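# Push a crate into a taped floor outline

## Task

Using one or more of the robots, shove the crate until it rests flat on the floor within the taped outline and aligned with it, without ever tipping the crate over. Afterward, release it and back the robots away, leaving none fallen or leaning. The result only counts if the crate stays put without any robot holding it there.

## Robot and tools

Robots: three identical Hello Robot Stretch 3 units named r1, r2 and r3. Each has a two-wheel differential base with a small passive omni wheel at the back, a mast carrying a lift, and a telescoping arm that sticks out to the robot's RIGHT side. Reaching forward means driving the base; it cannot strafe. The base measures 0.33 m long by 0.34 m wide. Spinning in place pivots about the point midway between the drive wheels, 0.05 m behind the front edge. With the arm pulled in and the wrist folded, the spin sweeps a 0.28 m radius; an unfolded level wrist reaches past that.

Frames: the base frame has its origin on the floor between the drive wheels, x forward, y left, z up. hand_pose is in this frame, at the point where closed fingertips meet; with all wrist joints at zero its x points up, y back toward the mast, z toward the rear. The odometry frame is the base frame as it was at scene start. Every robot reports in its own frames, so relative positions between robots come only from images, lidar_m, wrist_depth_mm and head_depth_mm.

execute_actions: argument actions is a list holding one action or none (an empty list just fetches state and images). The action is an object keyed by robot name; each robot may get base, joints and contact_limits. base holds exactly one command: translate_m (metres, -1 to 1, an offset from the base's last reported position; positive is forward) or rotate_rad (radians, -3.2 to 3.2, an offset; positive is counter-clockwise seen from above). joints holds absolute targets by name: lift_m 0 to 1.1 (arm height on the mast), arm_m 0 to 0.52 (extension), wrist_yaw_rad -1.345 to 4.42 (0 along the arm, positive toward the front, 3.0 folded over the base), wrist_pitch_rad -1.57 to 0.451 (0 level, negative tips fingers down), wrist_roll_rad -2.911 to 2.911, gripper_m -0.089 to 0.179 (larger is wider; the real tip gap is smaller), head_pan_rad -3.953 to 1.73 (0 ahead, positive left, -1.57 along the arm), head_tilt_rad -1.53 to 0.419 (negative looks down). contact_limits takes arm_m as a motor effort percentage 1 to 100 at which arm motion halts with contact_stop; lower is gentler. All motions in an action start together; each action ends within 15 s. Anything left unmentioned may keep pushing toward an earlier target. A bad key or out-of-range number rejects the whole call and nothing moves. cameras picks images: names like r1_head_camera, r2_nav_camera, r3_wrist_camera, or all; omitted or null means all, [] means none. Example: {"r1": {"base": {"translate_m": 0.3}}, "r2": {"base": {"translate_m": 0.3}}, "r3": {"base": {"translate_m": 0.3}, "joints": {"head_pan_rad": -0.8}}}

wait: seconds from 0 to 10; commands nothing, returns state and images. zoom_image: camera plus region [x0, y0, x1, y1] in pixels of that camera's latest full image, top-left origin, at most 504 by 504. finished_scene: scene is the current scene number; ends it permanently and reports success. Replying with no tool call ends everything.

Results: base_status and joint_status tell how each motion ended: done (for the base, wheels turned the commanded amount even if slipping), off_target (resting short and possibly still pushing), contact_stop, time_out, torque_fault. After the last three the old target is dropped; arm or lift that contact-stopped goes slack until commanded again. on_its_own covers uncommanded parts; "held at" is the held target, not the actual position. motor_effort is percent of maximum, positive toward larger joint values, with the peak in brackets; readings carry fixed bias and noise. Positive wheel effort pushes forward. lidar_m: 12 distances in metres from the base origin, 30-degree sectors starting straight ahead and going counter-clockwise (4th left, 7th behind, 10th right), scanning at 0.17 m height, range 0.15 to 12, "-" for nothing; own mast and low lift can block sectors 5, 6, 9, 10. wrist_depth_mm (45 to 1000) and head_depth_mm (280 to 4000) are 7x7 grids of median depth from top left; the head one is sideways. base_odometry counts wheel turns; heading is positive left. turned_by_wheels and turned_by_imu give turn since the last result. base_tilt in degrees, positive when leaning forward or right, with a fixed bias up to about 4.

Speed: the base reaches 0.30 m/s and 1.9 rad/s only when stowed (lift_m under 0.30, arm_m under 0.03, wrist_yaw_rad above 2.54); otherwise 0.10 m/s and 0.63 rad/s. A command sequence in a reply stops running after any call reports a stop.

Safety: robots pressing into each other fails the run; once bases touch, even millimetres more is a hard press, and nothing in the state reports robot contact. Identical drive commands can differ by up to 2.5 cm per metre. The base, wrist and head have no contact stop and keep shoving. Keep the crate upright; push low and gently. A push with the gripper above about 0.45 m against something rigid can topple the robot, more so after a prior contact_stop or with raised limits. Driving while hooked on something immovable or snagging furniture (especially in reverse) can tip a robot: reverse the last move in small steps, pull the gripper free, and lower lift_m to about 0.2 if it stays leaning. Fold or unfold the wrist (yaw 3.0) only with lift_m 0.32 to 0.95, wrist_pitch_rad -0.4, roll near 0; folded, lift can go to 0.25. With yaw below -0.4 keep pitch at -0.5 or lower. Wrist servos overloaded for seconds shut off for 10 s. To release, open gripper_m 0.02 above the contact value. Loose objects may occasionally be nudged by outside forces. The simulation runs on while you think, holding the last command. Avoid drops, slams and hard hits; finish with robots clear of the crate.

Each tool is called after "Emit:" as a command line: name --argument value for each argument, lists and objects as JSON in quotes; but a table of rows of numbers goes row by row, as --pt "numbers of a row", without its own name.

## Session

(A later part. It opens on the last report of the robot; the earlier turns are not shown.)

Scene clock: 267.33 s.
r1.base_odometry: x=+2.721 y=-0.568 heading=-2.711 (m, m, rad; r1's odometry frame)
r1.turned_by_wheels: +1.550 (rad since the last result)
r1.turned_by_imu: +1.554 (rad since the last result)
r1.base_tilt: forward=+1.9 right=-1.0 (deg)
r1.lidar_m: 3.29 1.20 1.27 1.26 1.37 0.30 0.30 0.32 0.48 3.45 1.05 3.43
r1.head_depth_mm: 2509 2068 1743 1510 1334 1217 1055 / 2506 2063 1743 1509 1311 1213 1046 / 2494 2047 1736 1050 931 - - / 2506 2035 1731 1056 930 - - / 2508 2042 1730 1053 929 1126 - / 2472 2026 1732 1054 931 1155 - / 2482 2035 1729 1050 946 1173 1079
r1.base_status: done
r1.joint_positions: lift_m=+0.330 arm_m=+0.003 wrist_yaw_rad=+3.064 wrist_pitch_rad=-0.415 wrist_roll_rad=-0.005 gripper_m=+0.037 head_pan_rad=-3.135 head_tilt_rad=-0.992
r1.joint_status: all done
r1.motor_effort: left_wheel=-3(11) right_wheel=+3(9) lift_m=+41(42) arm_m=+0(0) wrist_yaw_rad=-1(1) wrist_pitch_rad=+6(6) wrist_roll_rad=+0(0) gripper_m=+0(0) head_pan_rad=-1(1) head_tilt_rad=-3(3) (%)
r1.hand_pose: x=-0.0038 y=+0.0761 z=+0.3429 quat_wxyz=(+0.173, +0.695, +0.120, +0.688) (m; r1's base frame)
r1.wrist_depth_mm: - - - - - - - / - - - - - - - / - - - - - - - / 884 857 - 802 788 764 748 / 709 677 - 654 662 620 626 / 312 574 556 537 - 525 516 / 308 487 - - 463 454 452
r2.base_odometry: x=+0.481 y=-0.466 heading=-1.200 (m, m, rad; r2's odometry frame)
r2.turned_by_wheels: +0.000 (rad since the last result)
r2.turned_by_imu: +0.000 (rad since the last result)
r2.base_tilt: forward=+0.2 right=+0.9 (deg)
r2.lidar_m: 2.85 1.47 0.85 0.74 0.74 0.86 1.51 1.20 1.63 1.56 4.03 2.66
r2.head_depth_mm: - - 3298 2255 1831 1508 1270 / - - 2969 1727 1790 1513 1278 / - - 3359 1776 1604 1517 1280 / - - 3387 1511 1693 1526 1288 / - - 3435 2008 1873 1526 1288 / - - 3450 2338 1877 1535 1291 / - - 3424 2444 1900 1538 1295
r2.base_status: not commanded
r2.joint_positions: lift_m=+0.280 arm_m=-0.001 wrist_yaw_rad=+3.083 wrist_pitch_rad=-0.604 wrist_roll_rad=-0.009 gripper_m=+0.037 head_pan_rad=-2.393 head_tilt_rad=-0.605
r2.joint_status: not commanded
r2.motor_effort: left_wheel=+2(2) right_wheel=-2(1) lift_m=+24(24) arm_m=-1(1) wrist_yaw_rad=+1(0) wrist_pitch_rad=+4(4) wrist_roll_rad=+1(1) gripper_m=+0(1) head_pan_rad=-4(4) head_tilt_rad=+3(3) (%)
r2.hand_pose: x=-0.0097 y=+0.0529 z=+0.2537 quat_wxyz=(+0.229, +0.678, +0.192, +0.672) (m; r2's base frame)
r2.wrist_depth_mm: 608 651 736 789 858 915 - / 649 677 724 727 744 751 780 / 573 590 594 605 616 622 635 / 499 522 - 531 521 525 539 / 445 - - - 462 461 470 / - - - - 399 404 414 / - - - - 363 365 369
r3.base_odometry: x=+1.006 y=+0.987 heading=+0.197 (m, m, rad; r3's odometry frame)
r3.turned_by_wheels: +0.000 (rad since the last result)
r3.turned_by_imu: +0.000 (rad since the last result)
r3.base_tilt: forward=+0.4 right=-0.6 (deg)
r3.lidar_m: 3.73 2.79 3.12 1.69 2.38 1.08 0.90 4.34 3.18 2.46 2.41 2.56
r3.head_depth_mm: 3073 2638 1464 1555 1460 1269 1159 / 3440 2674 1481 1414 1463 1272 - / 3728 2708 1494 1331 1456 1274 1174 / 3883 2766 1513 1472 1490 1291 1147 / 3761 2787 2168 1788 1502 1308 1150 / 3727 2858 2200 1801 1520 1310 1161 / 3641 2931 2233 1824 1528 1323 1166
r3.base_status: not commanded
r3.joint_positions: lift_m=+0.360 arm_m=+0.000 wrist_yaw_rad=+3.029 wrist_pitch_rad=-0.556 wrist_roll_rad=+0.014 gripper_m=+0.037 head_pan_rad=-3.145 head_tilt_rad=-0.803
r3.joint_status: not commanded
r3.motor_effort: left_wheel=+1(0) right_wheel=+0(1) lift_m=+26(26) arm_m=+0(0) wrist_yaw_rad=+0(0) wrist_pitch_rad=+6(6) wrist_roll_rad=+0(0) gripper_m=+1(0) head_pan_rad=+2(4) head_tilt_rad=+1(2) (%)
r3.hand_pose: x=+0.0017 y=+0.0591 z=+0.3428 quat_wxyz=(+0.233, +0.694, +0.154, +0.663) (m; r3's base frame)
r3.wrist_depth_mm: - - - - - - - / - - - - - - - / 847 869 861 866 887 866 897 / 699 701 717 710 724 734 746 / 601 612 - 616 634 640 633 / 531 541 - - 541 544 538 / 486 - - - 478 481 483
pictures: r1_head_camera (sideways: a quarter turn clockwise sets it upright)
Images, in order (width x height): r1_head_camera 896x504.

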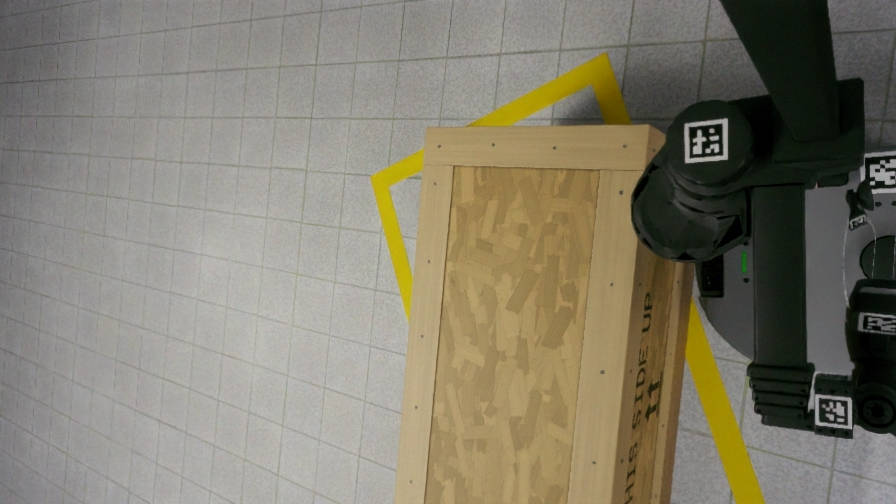

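Emit:
execute_actions --actions '[{"r1":{"base":{"rotate_rad":-1.66},"joints":{"lift_m":0.28}}}]' --cameras '[]'

Emit:
execute_actions --actions '[{"r1":{"base":{"translate_m":-0.16}}}]' --cameras '[]'

Emit:
execute_actions --actions '[{"r1":{"base":{"rotate_rad":1.66},"joints":{"lift_m":0.33}}}]' --cameras '["r1_head_camera"]'

Emit:
execute_actions --actions '[{"r1":{"base":{"translate_m":-0.22}}}]' --cameras '["r1_head_camera","r3_head_camera","r2_head_camera"]'

Scene clock: 277.43 s.
r1.base_odometry: x=+2.721 y=-0.568 heading=+1.912 (m, m, rad; r1's odometry frame)
r1.turned_by_wheels: -1.660 (rad since the last result)
r1.turned_by_imu: -1.659 (rad since the last result)
r1.base_tilt: forward=+1.9 right=-1.0 (deg)
r1.lidar_m: 3.46 1.05 3.45 3.99 1.70 1.29 1.26 1.33 0.31 0.30 0.31 0.44
r1.head_depth_mm: 1142 1345 1632 1513 1333 1217 1054 / 1144 1354 1635 1510 1332 1213 1048 / 1148 1360 1634 1511 1334 - - / 1153 1371 1641 1508 1331 - - / 1161 1379 1642 1505 1326 1222 - / 1171 1395 1643 1501 1323 1189 - / 1174 1398 1665 1506 1324 1183 891
r1.base_status: done
r1.joint_positions: lift_m=+0.280 arm_m=+0.003 wrist_yaw_rad=+3.064 wrist_pitch_rad=-0.415 wrist_roll_rad=-0.005 gripper_m=+0.037 head_pan_rad=-3.135 head_tilt_rad=-0.992
r1.joint_status: all done
r1.motor_effort: left_wheel=+3(16) right_wheel=-2(7) lift_m=+21(36) arm_m=-1(0) wrist_yaw_rad=+0(2) wrist_pitch_rad=+6(6) wrist_roll_rad=+0(0) gripper_m=-1(0) head_pan_rad=+0(1) head_tilt_rad=-4(3) (%)
r1.hand_pose: x=-0.0038 y=+0.0761 z=+0.2936 quat_wxyz=(+0.173, +0.695, +0.120, +0.688) (m; r1's base frame)
r1.wrist_depth_mm: - - - - - - - / - - - - - - - / - 902 - 955 922 914 843 / 810 776 - 720 710 691 683 / 623 617 - 581 598 561 557 / 519 505 519 510 - 471 464 / 440 - - - 407 402 410
r2.base_odometry: x=+0.481 y=-0.466 heading=-1.200 (m, m, rad; r2's odometry frame)
r2.turned_by_wheels: +0.000 (rad since the last result)
r2.turned_by_imu: -0.001 (rad since the last result)
r2.base_tilt: forward=+0.3 right=+0.9 (deg)
r2.lidar_m: 2.85 1.47 0.85 0.74 0.74 0.86 1.51 1.06 1.64 1.56 4.04 2.66
r2.head_depth_mm: - - 3305 2274 1827 1499 1269 / - - 3296 1739 1619 1475 1274 / - - 2983 1269 1442 1473 1275 / - - 3366 1896 1859 1518 1287 / - - 3406 2007 1867 1520 1284 / - - 3451 2324 1872 1538 1291 / - - 3503 2436 1893 1533 1296
r2.base_status: not commanded
r2.joint_positions: lift_m=+0.280 arm_m=-0.001 wrist_yaw_rad=+3.083 wrist_pitch_rad=-0.604 wrist_roll_rad=-0.009 gripper_m=+0.037 head_pan_rad=-2.393 head_tilt_rad=-0.605
r2.joint_status: not commanded
r2.motor_effort: left_wheel=+2(3) right_wheel=-1(1) lift_m=+24(24) arm_m=-1(1) wrist_yaw_rad=+0(1) wrist_pitch_rad=+4(4) wrist_roll_rad=+1(1) gripper_m=-1(0) head_pan_rad=-5(4) head_tilt_rad=+2(2) (%)
r2.hand_pose: x=-0.0097 y=+0.0529 z=+0.2537 quat_wxyz=(+0.229, +0.678, +0.192, +0.672) (m; r2's base frame)
r2.wrist_depth_mm: 609 651 725 787 863 927 - / 649 679 716 725 750 763 775 / 578 586 597 599 621 628 638 / 496 517 - 533 525 528 534 / 447 - - - 453 465 468 / - - - - 403 410 412 / - - - - 362 368 369
r3.base_odometry: x=+1.006 y=+0.987 heading=+0.197 (m, m, rad; r3's odometry frame)
r3.turned_by_wheels: +0.000 (rad since the last result)
r3.turned_by_imu: -0.001 (rad since the last result)
r3.base_tilt: forward=+0.4 right=-0.6 (deg)
r3.lidar_m: 3.76 2.80 3.13 1.69 1.21 1.09 0.91 4.34 3.19 2.45 2.41 2.57
r3.head_depth_mm: 3100 2651 1449 1551 1457 1268 1159 / 3422 2695 1471 1416 1470 1278 - / 3737 2732 1489 1320 1455 1283 1175 / 3893 2729 1500 1478 1486 1286 1145 / 3788 2819 2174 1769 1498 1304 1147 / 3741 2878 2199 1800 1508 1314 1158 / 3612 2878 2227 1809 1529 1324 1163
r3.base_status: not commanded
r3.joint_positions: lift_m=+0.360 arm_m=+0.000 wrist_yaw_rad=+3.029 wrist_pitch_rad=-0.556 wrist_roll_rad=+0.014 gripper_m=+0.037 head_pan_rad=-3.145 head_tilt_rad=-0.803
r3.joint_status: not commanded
r3.motor_effort: left_wheel=+1(0) right_wheel=+0(1) lift_m=+26(26) arm_m=+0(1) wrist_yaw_rad=+0(0) wrist_pitch_rad=+6(6) wrist_roll_rad=+0(0) gripper_m=+0(0) head_pan_rad=+4(4) head_tilt_rad=+2(1) (%)
r3.hand_pose: x=+0.0017 y=+0.0591 z=+0.3428 quat_wxyz=(+0.233, +0.694, +0.154, +0.663) (m; r3's base frame)
r3.wrist_depth_mm: - - - - - - - / - - - - - - - / 843 865 857 845 869 896 907 / 710 724 717 734 740 710 725 / 602 609 - 623 643 617 638 / 528 553 - - 533 551 553 / 483 - - - 475 477 483
pictures: none
No camera images: the call's "cameras" was empty. Leave "cameras" out to get every camera's image.

Scene clock: 279.33 s.
r1.base_odometry: x=+2.775 y=-0.719 heading=+1.912 (m, m, rad; r1's odometry frame)
r1.turned_by_wheels: +0.000 (rad since the last result)
r1.turned_by_imu: +0.000 (rad since the last result)
r1.base_tilt: forward=+1.8 right=-0.9 (deg)
r1.lidar_m: 3.62 1.19 3.49 1.15 1.15 1.13 1.10 1.17 1.67 0.29 0.30 0.43
r1.head_depth_mm: 991 1175 1446 1506 1332 1213 1055 / 997 1186 1457 1512 1334 1213 1052 / 1002 1190 1469 1501 1330 - - / 1005 1192 1479 1506 1328 - - / 1014 1205 1492 1501 1326 1216 - / 1019 1210 1497 1505 1322 1190 - / 1027 1221 1515 1504 1325 1185 1076
r1.base_status: done
r1.joint_positions: lift_m=+0.280 arm_m=+0.003 wrist_yaw_rad=+3.064 wrist_pitch_rad=-0.415 wrist_roll_rad=-0.005 gripper_m=+0.037 head_pan_rad=-3.135 head_tilt_rad=-0.992
r1.joint_status: not commanded
r1.motor_effort: left_wheel=+3(14) right_wheel=-2(11) lift_m=+21(21) arm_m=+0(0) wrist_yaw_rad=+0(1) wrist_pitch_rad=+6(6) wrist_roll_rad=+0(0) gripper_m=+0(0) head_pan_rad=-1(0) head_tilt_rad=-3(3) (%)
r1.hand_pose: x=-0.0038 y=+0.0761 z=+0.2936 quat_wxyz=(+0.173, +0.695, +0.120, +0.688) (m; r1's base frame)
r1.wrist_depth_mm: - - - - - - - / - - - - - - - / - - - 939 952 887 883 / 794 781 - 718 712 704 678 / 625 603 - 585 594 558 539 / 512 517 513 508 - 473 461 / 444 - - - 414 404 402
r2.base_odometry: x=+0.481 y=-0.466 heading=-1.200 (m, m, rad; r2's odometry frame)
r2.turned_by_wheels: +0.000 (rad since the last result)
r2.turned_by_imu: +0.000 (rad since the last result)
r2.base_tilt: forward=+0.3 right=+0.9 (deg)
r2.lidar_m: 2.85 1.48 0.85 0.74 0.74 0.86 1.51 1.02 1.64 1.56 4.04 2.66
r2.head_depth_mm: - - 3277 2258 1509 1434 1274 / 942 - 2960 1338 1335 1409 1273 / - - 3391 1806 1808 1474 1288 / - - 3410 1896 1869 1517 1278 / - - 3398 2000 1869 1528 1286 / - - 3401 2328 1865 1535 1296 / - - 3516 2457 1873 1538 1299
r2.base_status: not commanded
r2.joint_positions: lift_m=+0.280 arm_m=-0.001 wrist_yaw_rad=+3.083 wrist_pitch_rad=-0.604 wrist_roll_rad=-0.009 gripper_m=+0.037 head_pan_rad=-2.393 head_tilt_rad=-0.605
r2.joint_status: not commanded
r2.motor_effort: left_wheel=+2(2) right_wheel=-1(2) lift_m=+24(23) arm_m=-1(1) wrist_yaw_rad=+0(1) wrist_pitch_rad=+4(4) wrist_roll_rad=+1(1) gripper_m=+0(0) head_pan_rad=-4(4) head_tilt_rad=+2(2) (%)
r2.hand_pose: x=-0.0097 y=+0.0529 z=+0.2537 quat_wxyz=(+0.229, +0.678, +0.192, +0.672) (m; r2's base frame)
r2.wrist_depth_mm: 607 654 712 795 857 926 - / 656 682 727 724 743 752 773 / 577 588 594 608 618 635 632 / 499 522 - 538 523 533 536 / 446 - - - 459 464 466 / - - - - 401 410 412 / - - - - 362 366 368
r3.base_odometry: x=+1.006 y=+0.987 heading=+0.197 (m, m, rad; r3's odometry frame)
r3.turned_by_wheels: +0.000 (rad since the last result)
r3.turned_by_imu: +0.000 (rad since the last result)
r3.base_tilt: forward=+0.4 right=-0.6 (deg)
r3.lidar_m: 3.74 2.78 3.11 1.69 1.37 1.09 0.91 4.36 3.20 2.46 2.42 2.56
r3.head_depth_mm: 3115 2634 1457 1560 1463 1259 1161 / 3379 2673 1475 1414 1460 1279 - / 3770 2713 1495 1326 1471 1291 1180 / 3798 2751 1503 1480 1492 1291 1151 / 3878 2831 2173 1763 1511 1302 1152 / 3676 2851 2204 1785 1518 1313 1160 / 3640 2885 2247 1816 1526 1326 1165
r3.base_status: not commanded
r3.joint_positions: lift_m=+0.360 arm_m=+0.000 wrist_yaw_rad=+3.029 wrist_pitch_rad=-0.556 wrist_roll_rad=+0.014 gripper_m=+0.037 head_pan_rad=-3.145 head_tilt_rad=-0.803
r3.joint_status: not commanded
r3.motor_effort: left_wheel=+0(0) right_wheel=-1(0) lift_m=+26(26) arm_m=+0(0) wrist_yaw_rad=+1(1) wrist_pitch_rad=+6(6) wrist_roll_rad=+0(0) gripper_m=-1(0) head_pan_rad=+3(3) head_tilt_rad=+2(2) (%)
r3.hand_pose: x=+0.0017 y=+0.0591 z=+0.3428 quat_wxyz=(+0.233, +0.694, +0.154, +0.663) (m; r3's base frame)
r3.wrist_depth_mm: - - - - - - - / - - - - - - - / 818 880 879 865 890 870 908 / 711 711 723 705 731 728 739 / 607 608 - 617 642 627 630 / 537 552 - - 550 541 548 / 484 - - - 481 483 482
pictures: none
No camera images: the call's "cameras" was empty. Leave "cameras" out to get every camera's image.

Scene clock: 282.67 s.
r1.base_odometry: x=+2.775 y=-0.719 heading=-2.711 (m, m, rad; r1's odometry frame)
r1.turned_by_wheels: +1.660 (rad since the last result)
r1.turned_by_imu: +1.665 (rad since the last result)
r1.base_tilt: forward=+1.9 right=-1.0 (deg)
r1.lidar_m: 1.15 1.18 1.12 1.10 1.20 1.84 0.29 0.31 0.47 1.33 1.20 3.50
r1.head_depth_mm: 2508 2055 1747 1516 1336 1217 1058 / 2507 2041 1751 1511 1328 1214 1047 / 2482 2048 1731 1507 1331 - - / 2490 2044 1736 1054 947 - - / 2459 2038 1735 1056 931 1101 - / 2487 2037 1727 1053 926 1156 - / 2479 2035 1732 1049 947 1163 1074
r1.base_status: done
r1.joint_positions: lift_m=+0.330 arm_m=+0.003 wrist_yaw_rad=+3.064 wrist_pitch_rad=-0.415 wrist_roll_rad=-0.005 gripper_m=+0.037 head_pan_rad=-3.135 head_tilt_rad=-0.992
r1.joint_status: all done
r1.motor_effort: left_wheel=-3(11) right_wheel=+2(9) lift_m=+40(41) arm_m=+0(0) wrist_yaw_rad=-1(0) wrist_pitch_rad=+6(6) wrist_roll_rad=+0(0) gripper_m=+0(0) head_pan_rad=-1(2) head_tilt_rad=-4(4) (%)
r1.hand_pose: x=-0.0038 y=+0.0761 z=+0.3429 quat_wxyz=(+0.173, +0.695, +0.120, +0.688) (m; r1's base frame)
r1.wrist_depth_mm: - - - - - - 968 / - - - - - - - / - - - - - - - / 877 871 - 821 785 786 744 / 694 680 - 649 655 619 616 / 575 565 577 544 - 518 513 / 486 494 - - 469 456 449
r2.base_odometry: x=+0.481 y=-0.466 heading=-1.200 (m, m, rad; r2's odometry frame)
r2.turned_by_wheels: +0.000 (rad since the last result)
r2.turned_by_imu: -0.001 (rad since the last result)
r2.base_tilt: forward=+0.2 right=+0.9 (deg)
r2.lidar_m: 2.85 1.48 0.85 0.74 0.74 0.86 1.51 1.15 1.63 1.56 4.03 2.66
r2.head_depth_mm: - - 2974 2097 1786 1509 1267 / - - 3290 1704 1556 1507 1278 / - - 3334 1727 1621 1514 1283 / - - 3340 1903 1873 1525 1281 / - - 3413 2005 1877 1528 1288 / - - 3419 2345 1889 1534 1288 / - - 3448 2453 1883 1542 1295
r2.base_status: not commanded
r2.joint_positions: lift_m=+0.280 arm_m=-0.001 wrist_yaw_rad=+3.083 wrist_pitch_rad=-0.604 wrist_roll_rad=-0.009 gripper_m=+0.037 head_pan_rad=-2.393 head_tilt_rad=-0.605
r2.joint_status: not commanded
r2.motor_effort: left_wheel=+1(2) right_wheel=-1(2) lift_m=+24(24) arm_m=-1(1) wrist_yaw_rad=+1(1) wrist_pitch_rad=+4(4) wrist_roll_rad=+1(0) gripper_m=+0(0) head_pan_rad=-4(4) head_tilt_rad=+2(2) (%)
r2.hand_pose: x=-0.0097 y=+0.0529 z=+0.2537 quat_wxyz=(+0.229, +0.678, +0.192, +0.672) (m; r2's base frame)
r2.wrist_depth_mm: 609 649 721 772 854 929 - / 648 675 718 731 742 765 771 / 577 588 602 605 611 626 637 / 499 518 - 534 525 530 534 / 445 - - - 459 457 471 / - - - - 403 408 414 / - - - - 362 363 370
r3.base_odometry: x=+1.006 y=+0.987 heading=+0.197 (m, m, rad; r3's odometry frame)
r3.turned_by_wheels: +0.000 (rad since the last result)
r3.turned_by_imu: -0.001 (rad since the last result)
r3.base_tilt: forward=+0.4 right=-0.6 (deg)
r3.lidar_m: 3.73 2.79 3.11 1.69 2.38 1.08 0.90 4.36 3.18 2.45 2.41 2.56
r3.head_depth_mm: 3102 2638 1455 1556 1464 1263 1158 / 3428 2680 1477 1423 1467 1274 - / 3691 2738 1494 1324 1469 1286 1181 / 3876 2765 1512 1479 1495 1293 1143 / 3791 2794 2199 1775 1496 1298 1151 / 3753 2853 2211 1793 1510 1309 1157 / 3618 2876 2224 1831 1523 1320 1171
r3.base_status: not commanded
r3.joint_positions: lift_m=+0.360 arm_m=+0.000 wrist_yaw_rad=+3.029 wrist_pitch_rad=-0.556 wrist_roll_rad=+0.014 gripper_m=+0.037 head_pan_rad=-3.145 head_tilt_rad=-0.803
r3.joint_status: not commanded
r3.motor_effort: left_wheel=+0(0) right_wheel=-1(0) lift_m=+26(26) arm_m=+0(1) wrist_yaw_rad=+0(0) wrist_pitch_rad=+6(6) wrist_roll_rad=+0(0) gripper_m=+0(0) head_pan_rad=+3(4) head_tilt_rad=+1(2) (%)
r3.hand_pose: x=+0.0017 y=+0.0591 z=+0.3428 quat_wxyz=(+0.233, +0.694, +0.154, +0.663) (m; r3's base frame)
r3.wrist_depth_mm: - - - - - - - / - - - - - - - / 831 868 865 879 873 901 898 / 712 728 731 716 722 730 722 / 600 612 - 625 642 619 623 / 533 545 - - 545 553 547 / 477 - - - 474 475 487
pictures: r1_head_camera (sideways: a quarter turn clockwise sets it upright)
Images, in order (width x height): r1_head_camera 896x504.

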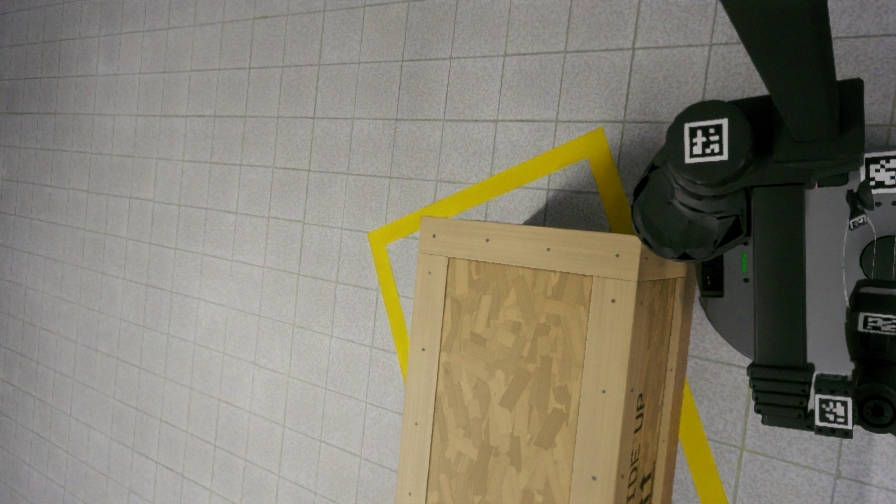

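Scene clock: 285.83 s.
r1.base_odometry: x=+2.974 y=-0.627 heading=-2.712 (m, m, rad; r1's odometry frame)
r1.turned_by_wheels: -0.001 (rad since the last result)
r1.turned_by_imu: -0.002 (rad since the last result)
r1.base_tilt: forward=+1.8 right=-1.0 (deg)
r1.lidar_m: 1.36 1.40 1.15 1.13 1.23 1.88 0.28 0.28 0.34 0.64 1.28 3.69
r1.head_depth_mm: 2486 2058 1737 1518 1332 1211 1051 / 2492 2058 1745 1510 1338 1215 1047 / 2500 2051 1738 1512 1335 - - / 2494 2053 1744 1477 945 - - / 2468 2056 1734 1052 932 937 - / 2466 2050 1727 1049 930 952 - / 2473 2041 1728 1506 927 905 1074
r1.base_status: translate_m off_target (by the wheels' count: -0.2198 of -0.2200)
r1.joint_positions: lift_m=+0.330 arm_m=+0.003 wrist_yaw_rad=+3.064 wrist_pitch_rad=-0.415 wrist_roll_rad=-0.005 gripper_m=+0.037 head_pan_rad=-3.135 head_tilt_rad=-0.992
r1.joint_status: not commanded
r1.on_its_own: left_wheel is at rest, and its effort (-63) is outside its rest range (-18 to +18)
r1.motor_effort: left_wheel=-63(84) right_wheel=-8(29) lift_m=+40(40) arm_m=-1(1) wrist_yaw_rad=+0(1) wrist_pitch_rad=+6(7) wrist_roll_rad=+0(0) gripper_m=+0(0) head_pan_rad=-1(3) head_tilt_rad=-4(4) (%)
r1.hand_pose: x=-0.0038 y=+0.0761 z=+0.3429 quat_wxyz=(+0.173, +0.695, +0.120, +0.688) (m; r1's base frame)
r1.wrist_depth_mm: - - - - - - - / - - - - - - - / - - - - - - - / 867 850 - 811 800 763 769 / 689 666 - 656 673 632 614 / 580 557 561 539 - 531 519 / 489 491 - - 466 458 448
r2.base_odometry: x=+0.481 y=-0.466 heading=-1.200 (m, m, rad; r2's odometry frame)
r2.turned_by_wheels: +0.000 (rad since the last result)
r2.turned_by_imu: +0.000 (rad since the last result)
r2.base_tilt: forward=+0.2 right=+0.9 (deg)
r2.lidar_m: 2.85 1.48 0.85 0.74 0.74 0.86 1.51 1.36 1.72 1.56 4.04 2.66
r2.head_depth_mm: - - 3009 2177 1771 1510 1271 / - - 3323 1857 1720 1514 1276 / - - 3307 1915 1761 1516 1284 / - - 3355 1977 1864 1529 1282 / - - 3412 2025 1871 1520 1295 / - - 3411 2341 1881 1537 1290 / - - 3465 2463 1897 1530 1295
r2.base_status: not commanded
r2.joint_positions: lift_m=+0.280 arm_m=-0.001 wrist_yaw_rad=+3.083 wrist_pitch_rad=-0.604 wrist_roll_rad=-0.009 gripper_m=+0.037 head_pan_rad=-2.393 head_tilt_rad=-0.605
r2.joint_status: not commanded
r2.motor_effort: left_wheel=+2(2) right_wheel=-1(1) lift_m=+24(24) arm_m=-1(1) wrist_yaw_rad=+1(0) wrist_pitch_rad=+4(4) wrist_roll_rad=+1(1) gripper_m=-1(1) head_pan_rad=-5(5) head_tilt_rad=+3(2) (%)
r2.hand_pose: x=-0.0097 y=+0.0529 z=+0.2537 quat_wxyz=(+0.229, +0.678, +0.192, +0.672) (m; r2's base frame)
r2.wrist_depth_mm: 612 652 726 787 857 917 - / 655 675 709 727 745 754 771 / 573 590 596 609 615 627 638 / 498 516 - 533 526 527 536 / 445 - - - 456 460 466 / - - - - 402 408 413 / - - - - 360 368 368
r3.base_odometry: x=+1.006 y=+0.987 heading=+0.197 (m, m, rad; r3's odometry frame)
r3.turned_by_wheels: +0.000 (rad since the last result)
r3.turned_by_imu: +0.000 (rad since the last result)
r3.base_tilt: forward=+0.4 right=-0.6 (deg)
r3.lidar_m: 3.72 2.79 3.10 1.69 2.38 1.19 0.90 4.35 3.19 2.46 2.41 2.57
r3.head_depth_mm: 3085 2666 1554 1667 1456 1262 1157 / 3421 2679 1474 1508 1468 1275 - / 3773 2722 1495 1322 1457 1284 1178 / 3879 2769 1510 1424 1492 1293 1145 / 3760 2805 2173 1724 1505 1306 1153 / 3692 2814 2194 1799 1516 1315 1155 / 3612 2908 2228 1807 1528 1325 1165
r3.base_status: not commanded
r3.joint_positions: lift_m=+0.360 arm_m=+0.000 wrist_yaw_rad=+3.029 wrist_pitch_rad=-0.556 wrist_roll_rad=+0.014 gripper_m=+0.037 head_pan_rad=-3.145 head_tilt_rad=-0.803
r3.joint_status: not commanded
r3.motor_effort: left_wheel=+0(0) right_wheel=-1(0) lift_m=+26(26) arm_m=+0(0) wrist_yaw_rad=+0(1) wrist_pitch_rad=+6(6) wrist_roll_rad=+0(0) gripper_m=+0(0) head_pan_rad=+4(4) head_tilt_rad=+1(1) (%)
r3.hand_pose: x=+0.0017 y=+0.0591 z=+0.3428 quat_wxyz=(+0.233, +0.694, +0.154, +0.663) (m; r3's base frame)
r3.wrist_depth_mm: - - - - - - - / - - - - - - - / 883 859 909 901 890 884 897 / 692 711 733 709 747 731 746 / 600 610 - 617 651 631 635 / 532 543 - - 537 539 552 / 471 - - - 482 478 480
pictures: r1_head_camera (sideways: a quarter turn clockwise sets it upright), r2_head_camera (sideways: a quarter turn clockwise sets it upright), r3_head_camera (sideways: a quarter turn clockwise sets it upright)
Images, in order (width x height): r1_head_camera 896x504, r2_head_camera 896x504, r3_head_camera 896x504.

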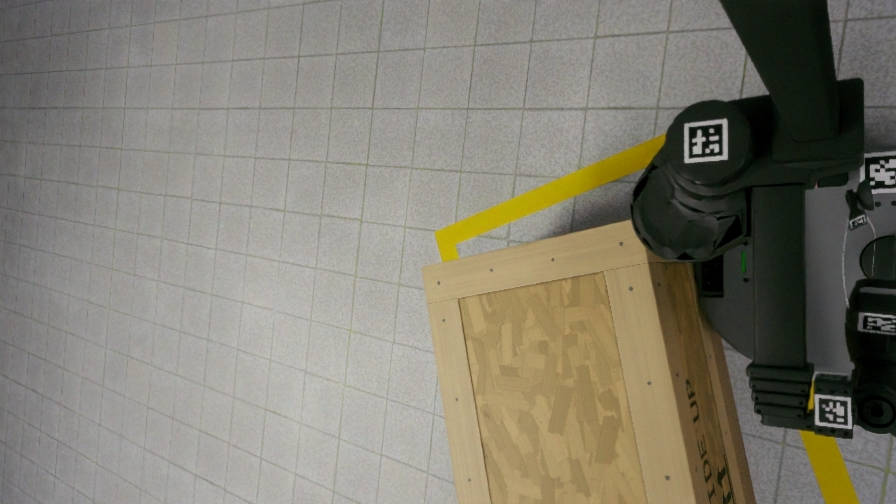

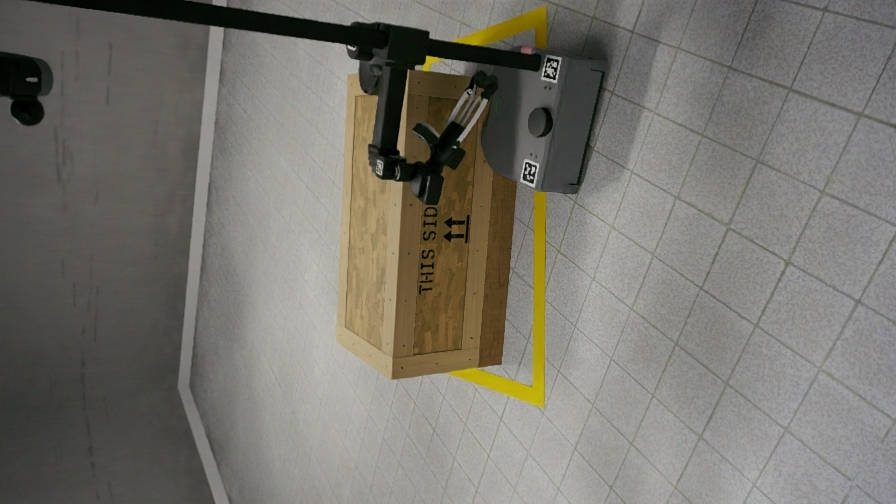

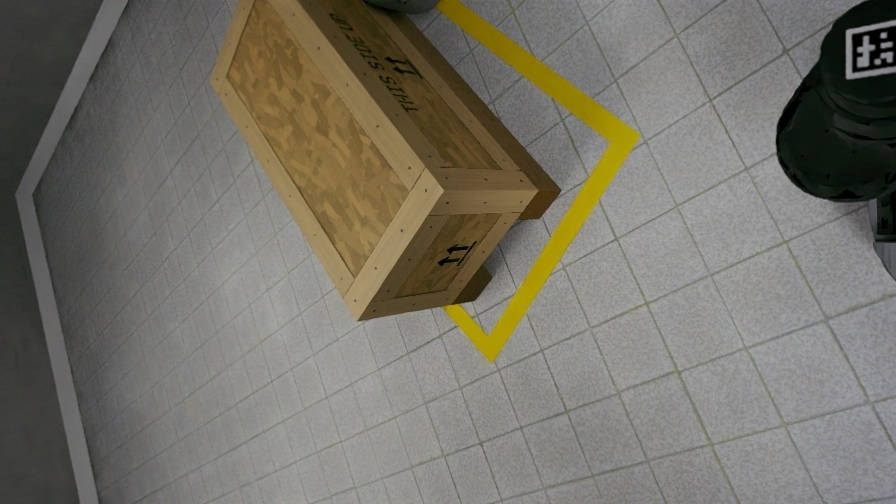

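Emit:
execute_actions --actions '[{"r1":{"base":{"translate_m":-0.08}}}]' --cameras '[]'

Emit:
execute_actions --actions '[{"r1":{"base":{"translate_m":0.45},"joints":{"lift_m":0.28,"head_pan_rad":-2.8}}}]' --cameras '["r1_head_camera","r3_head_camera","r2_head_camera"]'

Scene clock: 293.13 s.
r1.base_odometry: x=+3.047 y=-0.594 heading=-2.712 (m, m, rad; r1's odometry frame)
r1.turned_by_wheels: +0.000 (rad since the last result)
r1.turned_by_imu: +0.000 (rad since the last result)
r1.base_tilt: forward=+1.9 right=-1.0 (deg)
r1.lidar_m: 1.44 1.44 1.16 1.14 1.24 1.90 0.27 0.27 0.31 0.51 1.32 3.76
r1.head_depth_mm: 2522 2070 1739 1510 1343 1214 1055 / 2493 2042 1745 1509 1331 1210 1049 / 2508 2048 1733 1509 1331 - - / 2485 2052 1730 1506 947 - - / 2502 2047 1741 1055 932 910 - / 2481 2044 1725 1053 926 876 - / 2485 2038 1719 1502 929 864 1074
r1.base_status: translate_m off_target (by the wheels' count: -0.0798 of -0.0800)
r1.joint_positions: lift_m=+0.330 arm_m=+0.003 wrist_yaw_rad=+3.064 wrist_pitch_rad=-0.415 wrist_roll_rad=-0.005 gripper_m=+0.037 head_pan_rad=-3.135 head_tilt_rad=-0.992
r1.joint_status: not commanded
r1.on_its_own: left_wheel is at rest, and its effort (-49) is outside its rest range (-18 to +18)
r1.motor_effort: left_wheel=-49(72) right_wheel=-17(30) lift_m=+40(39) arm_m=-1(1) wrist_yaw_rad=-1(0) wrist_pitch_rad=+6(6) wrist_roll_rad=+0(0) gripper_m=+0(0) head_pan_rad=-1(1) head_tilt_rad=-3(3) (%)
r1.hand_pose: x=-0.0038 y=+0.0761 z=+0.3429 quat_wxyz=(+0.173, +0.695, +0.120, +0.688) (m; r1's base frame)
r1.wrist_depth_mm: - - - - - - - / - - - - - - - / - - - - - - - / 863 842 - 803 789 760 744 / 689 685 - 657 664 633 615 / 578 571 554 545 - 534 513 / 492 498 - - 459 454 453
r2.base_odometry: x=+0.481 y=-0.466 heading=-1.200 (m, m, rad; r2's odometry frame)
r2.turned_by_wheels: +0.000 (rad since the last result)
r2.turned_by_imu: -0.001 (rad since the last result)
r2.base_tilt: forward=+0.3 right=+0.9 (deg)
r2.lidar_m: 2.84 1.47 0.86 0.74 0.74 0.86 1.51 1.44 1.74 1.56 4.03 2.65
r2.head_depth_mm: - - 2797 2201 1773 1506 1274 / - - 3314 1912 1762 1506 1277 / - - 3343 1962 1798 1510 1282 / - - 3362 1995 1862 1515 1283 / - - 3390 2033 1858 1519 1291 / - - 3420 2315 1886 1531 1291 / - - 3471 2435 1889 1534 1295
r2.base_status: not commanded
r2.joint_positions: lift_m=+0.280 arm_m=-0.001 wrist_yaw_rad=+3.083 wrist_pitch_rad=-0.604 wrist_roll_rad=-0.009 gripper_m=+0.037 head_pan_rad=-2.393 head_tilt_rad=-0.605
r2.joint_status: not commanded
r2.motor_effort: left_wheel=+3(2) right_wheel=-1(1) lift_m=+24(24) arm_m=-1(1) wrist_yaw_rad=+0(1) wrist_pitch_rad=+4(4) wrist_roll_rad=+1(1) gripper_m=-1(0) head_pan_rad=-4(4) head_tilt_rad=+2(2) (%)
r2.hand_pose: x=-0.0097 y=+0.0529 z=+0.2537 quat_wxyz=(+0.229, +0.678, +0.192, +0.672) (m; r2's base frame)
r2.wrist_depth_mm: 613 651 724 783 849 928 - / 659 689 715 734 751 763 768 / 582 587 598 597 613 621 634 / 495 512 - 538 522 529 535 / 445 - - - 455 459 464 / - - - - 401 407 413 / - - - - 363 364 371
r3.base_odometry: x=+1.006 y=+0.987 heading=+0.197 (m, m, rad; r3's odometry frame)
r3.turned_by_wheels: +0.000 (rad since the last result)
r3.turned_by_imu: -0.001 (rad since the last result)
r3.base_tilt: forward=+0.4 right=-0.6 (deg)
r3.lidar_m: 3.73 2.79 3.11 1.69 2.37 1.26 0.91 4.34 3.17 2.46 2.41 2.56
r3.head_depth_mm: 3082 2631 1606 1684 1448 1268 1165 / 3353 2703 1483 1568 1471 1271 - / 3769 2724 1495 1322 1457 1283 1182 / 3835 2760 1510 1419 1489 1295 1143 / 3820 2788 2184 1689 1508 1299 1150 / 3672 2812 2202 1803 1519 1319 1157 / 3574 2866 2230 1813 1523 1325 1163
r3.base_status: not commanded
r3.joint_positions: lift_m=+0.360 arm_m=+0.000 wrist_yaw_rad=+3.029 wrist_pitch_rad=-0.556 wrist_roll_rad=+0.014 gripper_m=+0.037 head_pan_rad=-3.145 head_tilt_rad=-0.803
r3.joint_status: not commanded
r3.motor_effort: left_wheel=+0(0) right_wheel=+0(0) lift_m=+26(26) arm_m=+0(0) wrist_yaw_rad=+0(0) wrist_pitch_rad=+6(6) wrist_roll_rad=+0(0) gripper_m=+0(0) head_pan_rad=+2(4) head_tilt_rad=+1(2) (%)
r3.hand_pose: x=+0.0017 y=+0.0591 z=+0.3428 quat_wxyz=(+0.233, +0.694, +0.154, +0.663) (m; r3's base frame)
r3.wrist_depth_mm: - - - - - - - / - - - - - - - / 846 839 843 879 878 877 888 / 713 702 720 728 721 738 741 / 602 606 - 607 637 635 620 / 527 546 - - 536 546 551 / 487 - - - 474 477 495
pictures: none
No camera images: the call's "cameras" was empty. Leave "cameras" out to get every camera's image.

Scene clock: 296.50 s.
r1.base_odometry: x=+2.638 y=-0.781 heading=-2.712 (m, m, rad; r1's odometry frame)
r1.turned_by_wheels: +0.000 (rad since the last result)
r1.turned_by_imu: -0.001 (rad since the last result)
r1.base_tilt: forward=+1.9 right=-1.0 (deg)
r1.lidar_m: 1.00 1.04 1.09 1.08 1.18 1.80 0.70 0.70 0.79 1.16 3.97 3.34
r1.head_depth_mm: 2516 2058 1741 1519 1339 1194 1096 / 2498 2059 1304 1373 1331 1229 - / 2502 2042 1222 1196 1328 1242 - / 2493 2040 1217 1205 1333 1231 - / 2478 2048 1215 1202 1329 1212 - / 2480 2042 1211 1207 1333 1188 - / 2476 2031 1210 1212 1324 1184 1075
r1.base_status: done
r1.joint_positions: lift_m=+0.280 arm_m=+0.003 wrist_yaw_rad=+3.064 wrist_pitch_rad=-0.415 wrist_roll_rad=-0.005 gripper_m=+0.037 head_pan_rad=-2.807 head_tilt_rad=-0.992
r1.joint_status: all done
r1.motor_effort: left_wheel=+0(37) right_wheel=+1(14) lift_m=+21(34) arm_m=+0(0) wrist_yaw_rad=-1(1) wrist_pitch_rad=+6(6) wrist_roll_rad=+0(0) gripper_m=+0(0) head_pan_rad=+3(22) head_tilt_rad=-4(4) (%)
r1.hand_pose: x=-0.0038 y=+0.0761 z=+0.2936 quat_wxyz=(+0.173, +0.695, +0.120, +0.688) (m; r1's base frame)
r1.wrist_depth_mm: - - - - - 966 929 / - - - - - - - / - - - 946 920 908 868 / 764 769 - 716 711 691 671 / 626 616 - 591 591 558 555 / 515 502 512 507 - 483 464 / 439 - - - 414 406 400
r2.base_odometry: x=+0.481 y=-0.466 heading=-1.200 (m, m, rad; r2's odometry frame)
r2.turned_by_wheels: +0.000 (rad since the last result)
r2.turned_by_imu: -0.001 (rad since the last result)
r2.base_tilt: forward=+0.3 right=+0.9 (deg)
r2.lidar_m: 2.85 1.47 0.86 0.74 0.74 0.86 1.51 1.00 1.75 1.56 4.04 2.66
r2.head_depth_mm: - - 2964 2173 1791 1504 1274 / - - 3308 1892 1479 1406 1284 / - - 3382 1923 1523 1440 1283 / - - 3337 2003 1801 1486 1281 / - - 3395 2034 1873 1523 1292 / - - 3401 2319 1873 1539 1289 / - - 3504 2439 1880 1539 1298
r2.base_status: not commanded
r2.joint_positions: lift_m=+0.280 arm_m=-0.001 wrist_yaw_rad=+3.083 wrist_pitch_rad=-0.604 wrist_roll_rad=-0.009 gripper_m=+0.037 head_pan_rad=-2.393 head_tilt_rad=-0.605
r2.joint_status: not commanded
r2.motor_effort: left_wheel=+3(2) right_wheel=-1(2) lift_m=+24(24) arm_m=-1(1) wrist_yaw_rad=+0(0) wrist_pitch_rad=+4(4) wrist_roll_rad=+1(1) gripper_m=+0(0) head_pan_rad=-5(4) head_tilt_rad=+2(3) (%)
r2.hand_pose: x=-0.0097 y=+0.0529 z=+0.2537 quat_wxyz=(+0.229, +0.678, +0.192, +0.672) (m; r2's base frame)
r2.wrist_depth_mm: 614 648 728 791 857 920 - / 660 680 719 725 743 757 764 / 580 592 587 601 615 626 633 / 498 522 - 532 521 531 533 / 446 - - - 456 460 465 / - - - - 403 409 412 / - - - - 363 368 370
r3.base_odometry: x=+1.006 y=+0.987 heading=+0.197 (m, m, rad; r3's odometry frame)
r3.turned_by_wheels: +0.000 (rad since the last result)
r3.turned_by_imu: -0.001 (rad since the last result)
r3.base_tilt: forward=+0.4 right=-0.6 (deg)
r3.lidar_m: 3.75 2.79 3.10 1.69 1.30 1.26 0.91 4.36 3.20 2.46 2.41 2.56
r3.head_depth_mm: 3080 2649 1617 1703 1457 1265 1159 / 3404 2697 1485 1557 1458 1277 - / 3771 2724 1489 1316 1453 1284 1179 / 3821 2751 1508 1426 1492 1302 1145 / 3775 2789 2177 1685 1500 1304 1153 / 3701 2840 2207 1800 1510 1315 1158 / 3572 2870 2234 1808 1530 1317 1169
r3.base_status: not commanded
r3.joint_positions: lift_m=+0.360 arm_m=+0.000 wrist_yaw_rad=+3.029 wrist_pitch_rad=-0.556 wrist_roll_rad=+0.014 gripper_m=+0.037 head_pan_rad=-3.145 head_tilt_rad=-0.803
r3.joint_status: not commanded
r3.motor_effort: left_wheel=+0(0) right_wheel=+0(1) lift_m=+26(26) arm_m=+0(0) wrist_yaw_rad=+0(1) wrist_pitch_rad=+6(6) wrist_roll_rad=+0(0) gripper_m=+0(1) head_pan_rad=+2(3) head_tilt_rad=+1(1) (%)
r3.hand_pose: x=+0.0017 y=+0.0591 z=+0.3428 quat_wxyz=(+0.233, +0.694, +0.154, +0.663) (m; r3's base frame)
r3.wrist_depth_mm: - - - - - - - / - - - - - - - / 822 838 871 882 896 882 909 / 699 730 698 721 712 731 751 / 603 609 - 627 636 629 619 / 522 546 - - 541 540 541 / 475 - - - 485 481 481
pictures: r1_head_camera (sideways: a quarter turn clockwise sets it upright), r2_head_camera (sideways: a quarter turn clockwise sets it upright), r3_head_camera (sideways: a quarter turn clockwise sets it upright)
Images, in order (width x height): r1_head_camera 896x504, r2_head_camera 896x504, r3_head_camera 896x504.

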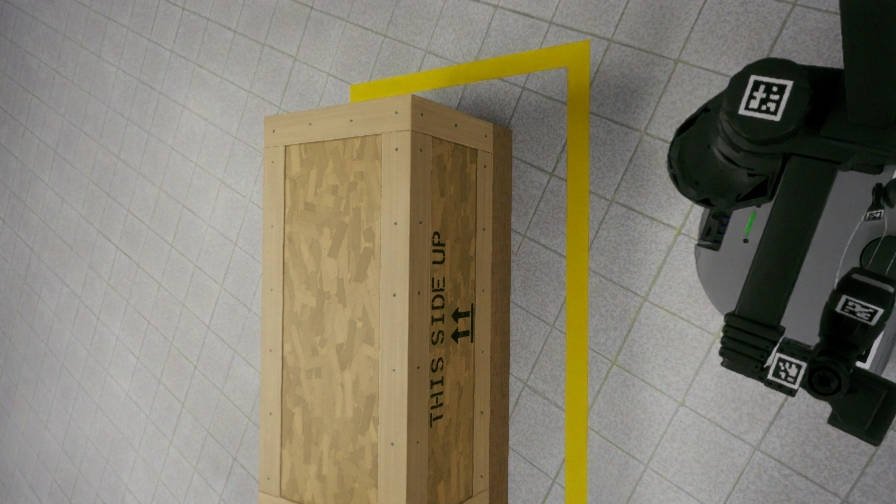

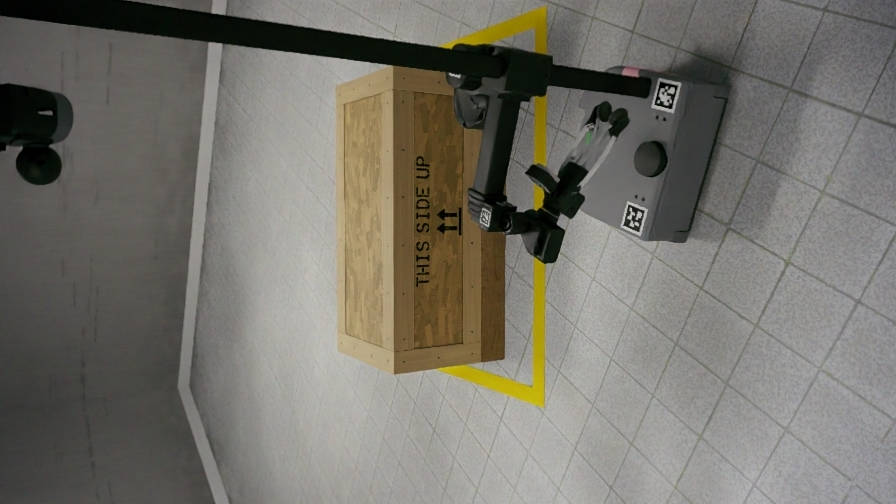

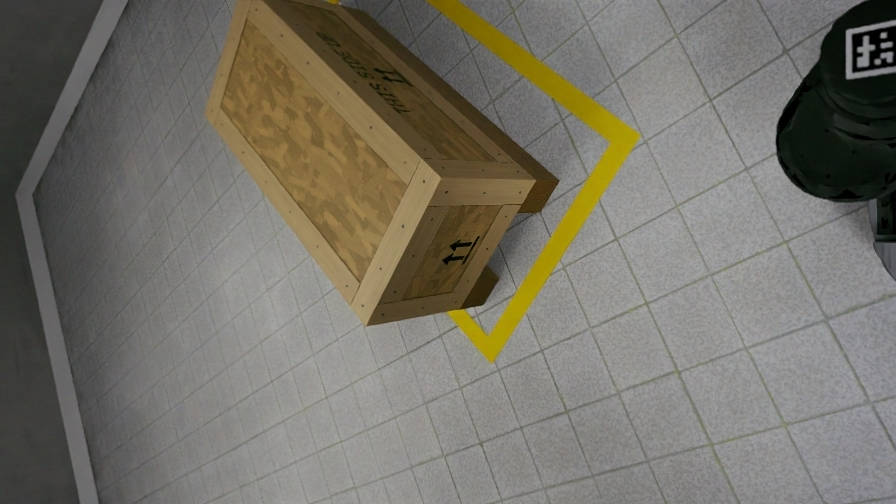

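Emit:
zoom_image --camera "r3_head_camera" --region '[400, 200, 600, 380]'

Region (400, 200, 600, 380) of r3_head_camera's 896x504 image, scaled by 2.520, with more detail than that image has; it fills the top 454 rows of this view, and the rest is white.

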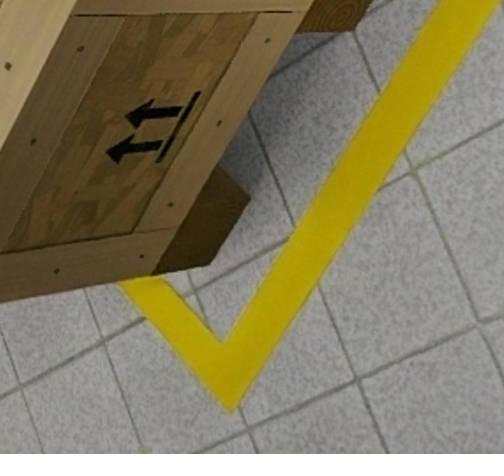

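Emit:
finished_scene --scene 2

The scene is finished: the task was done.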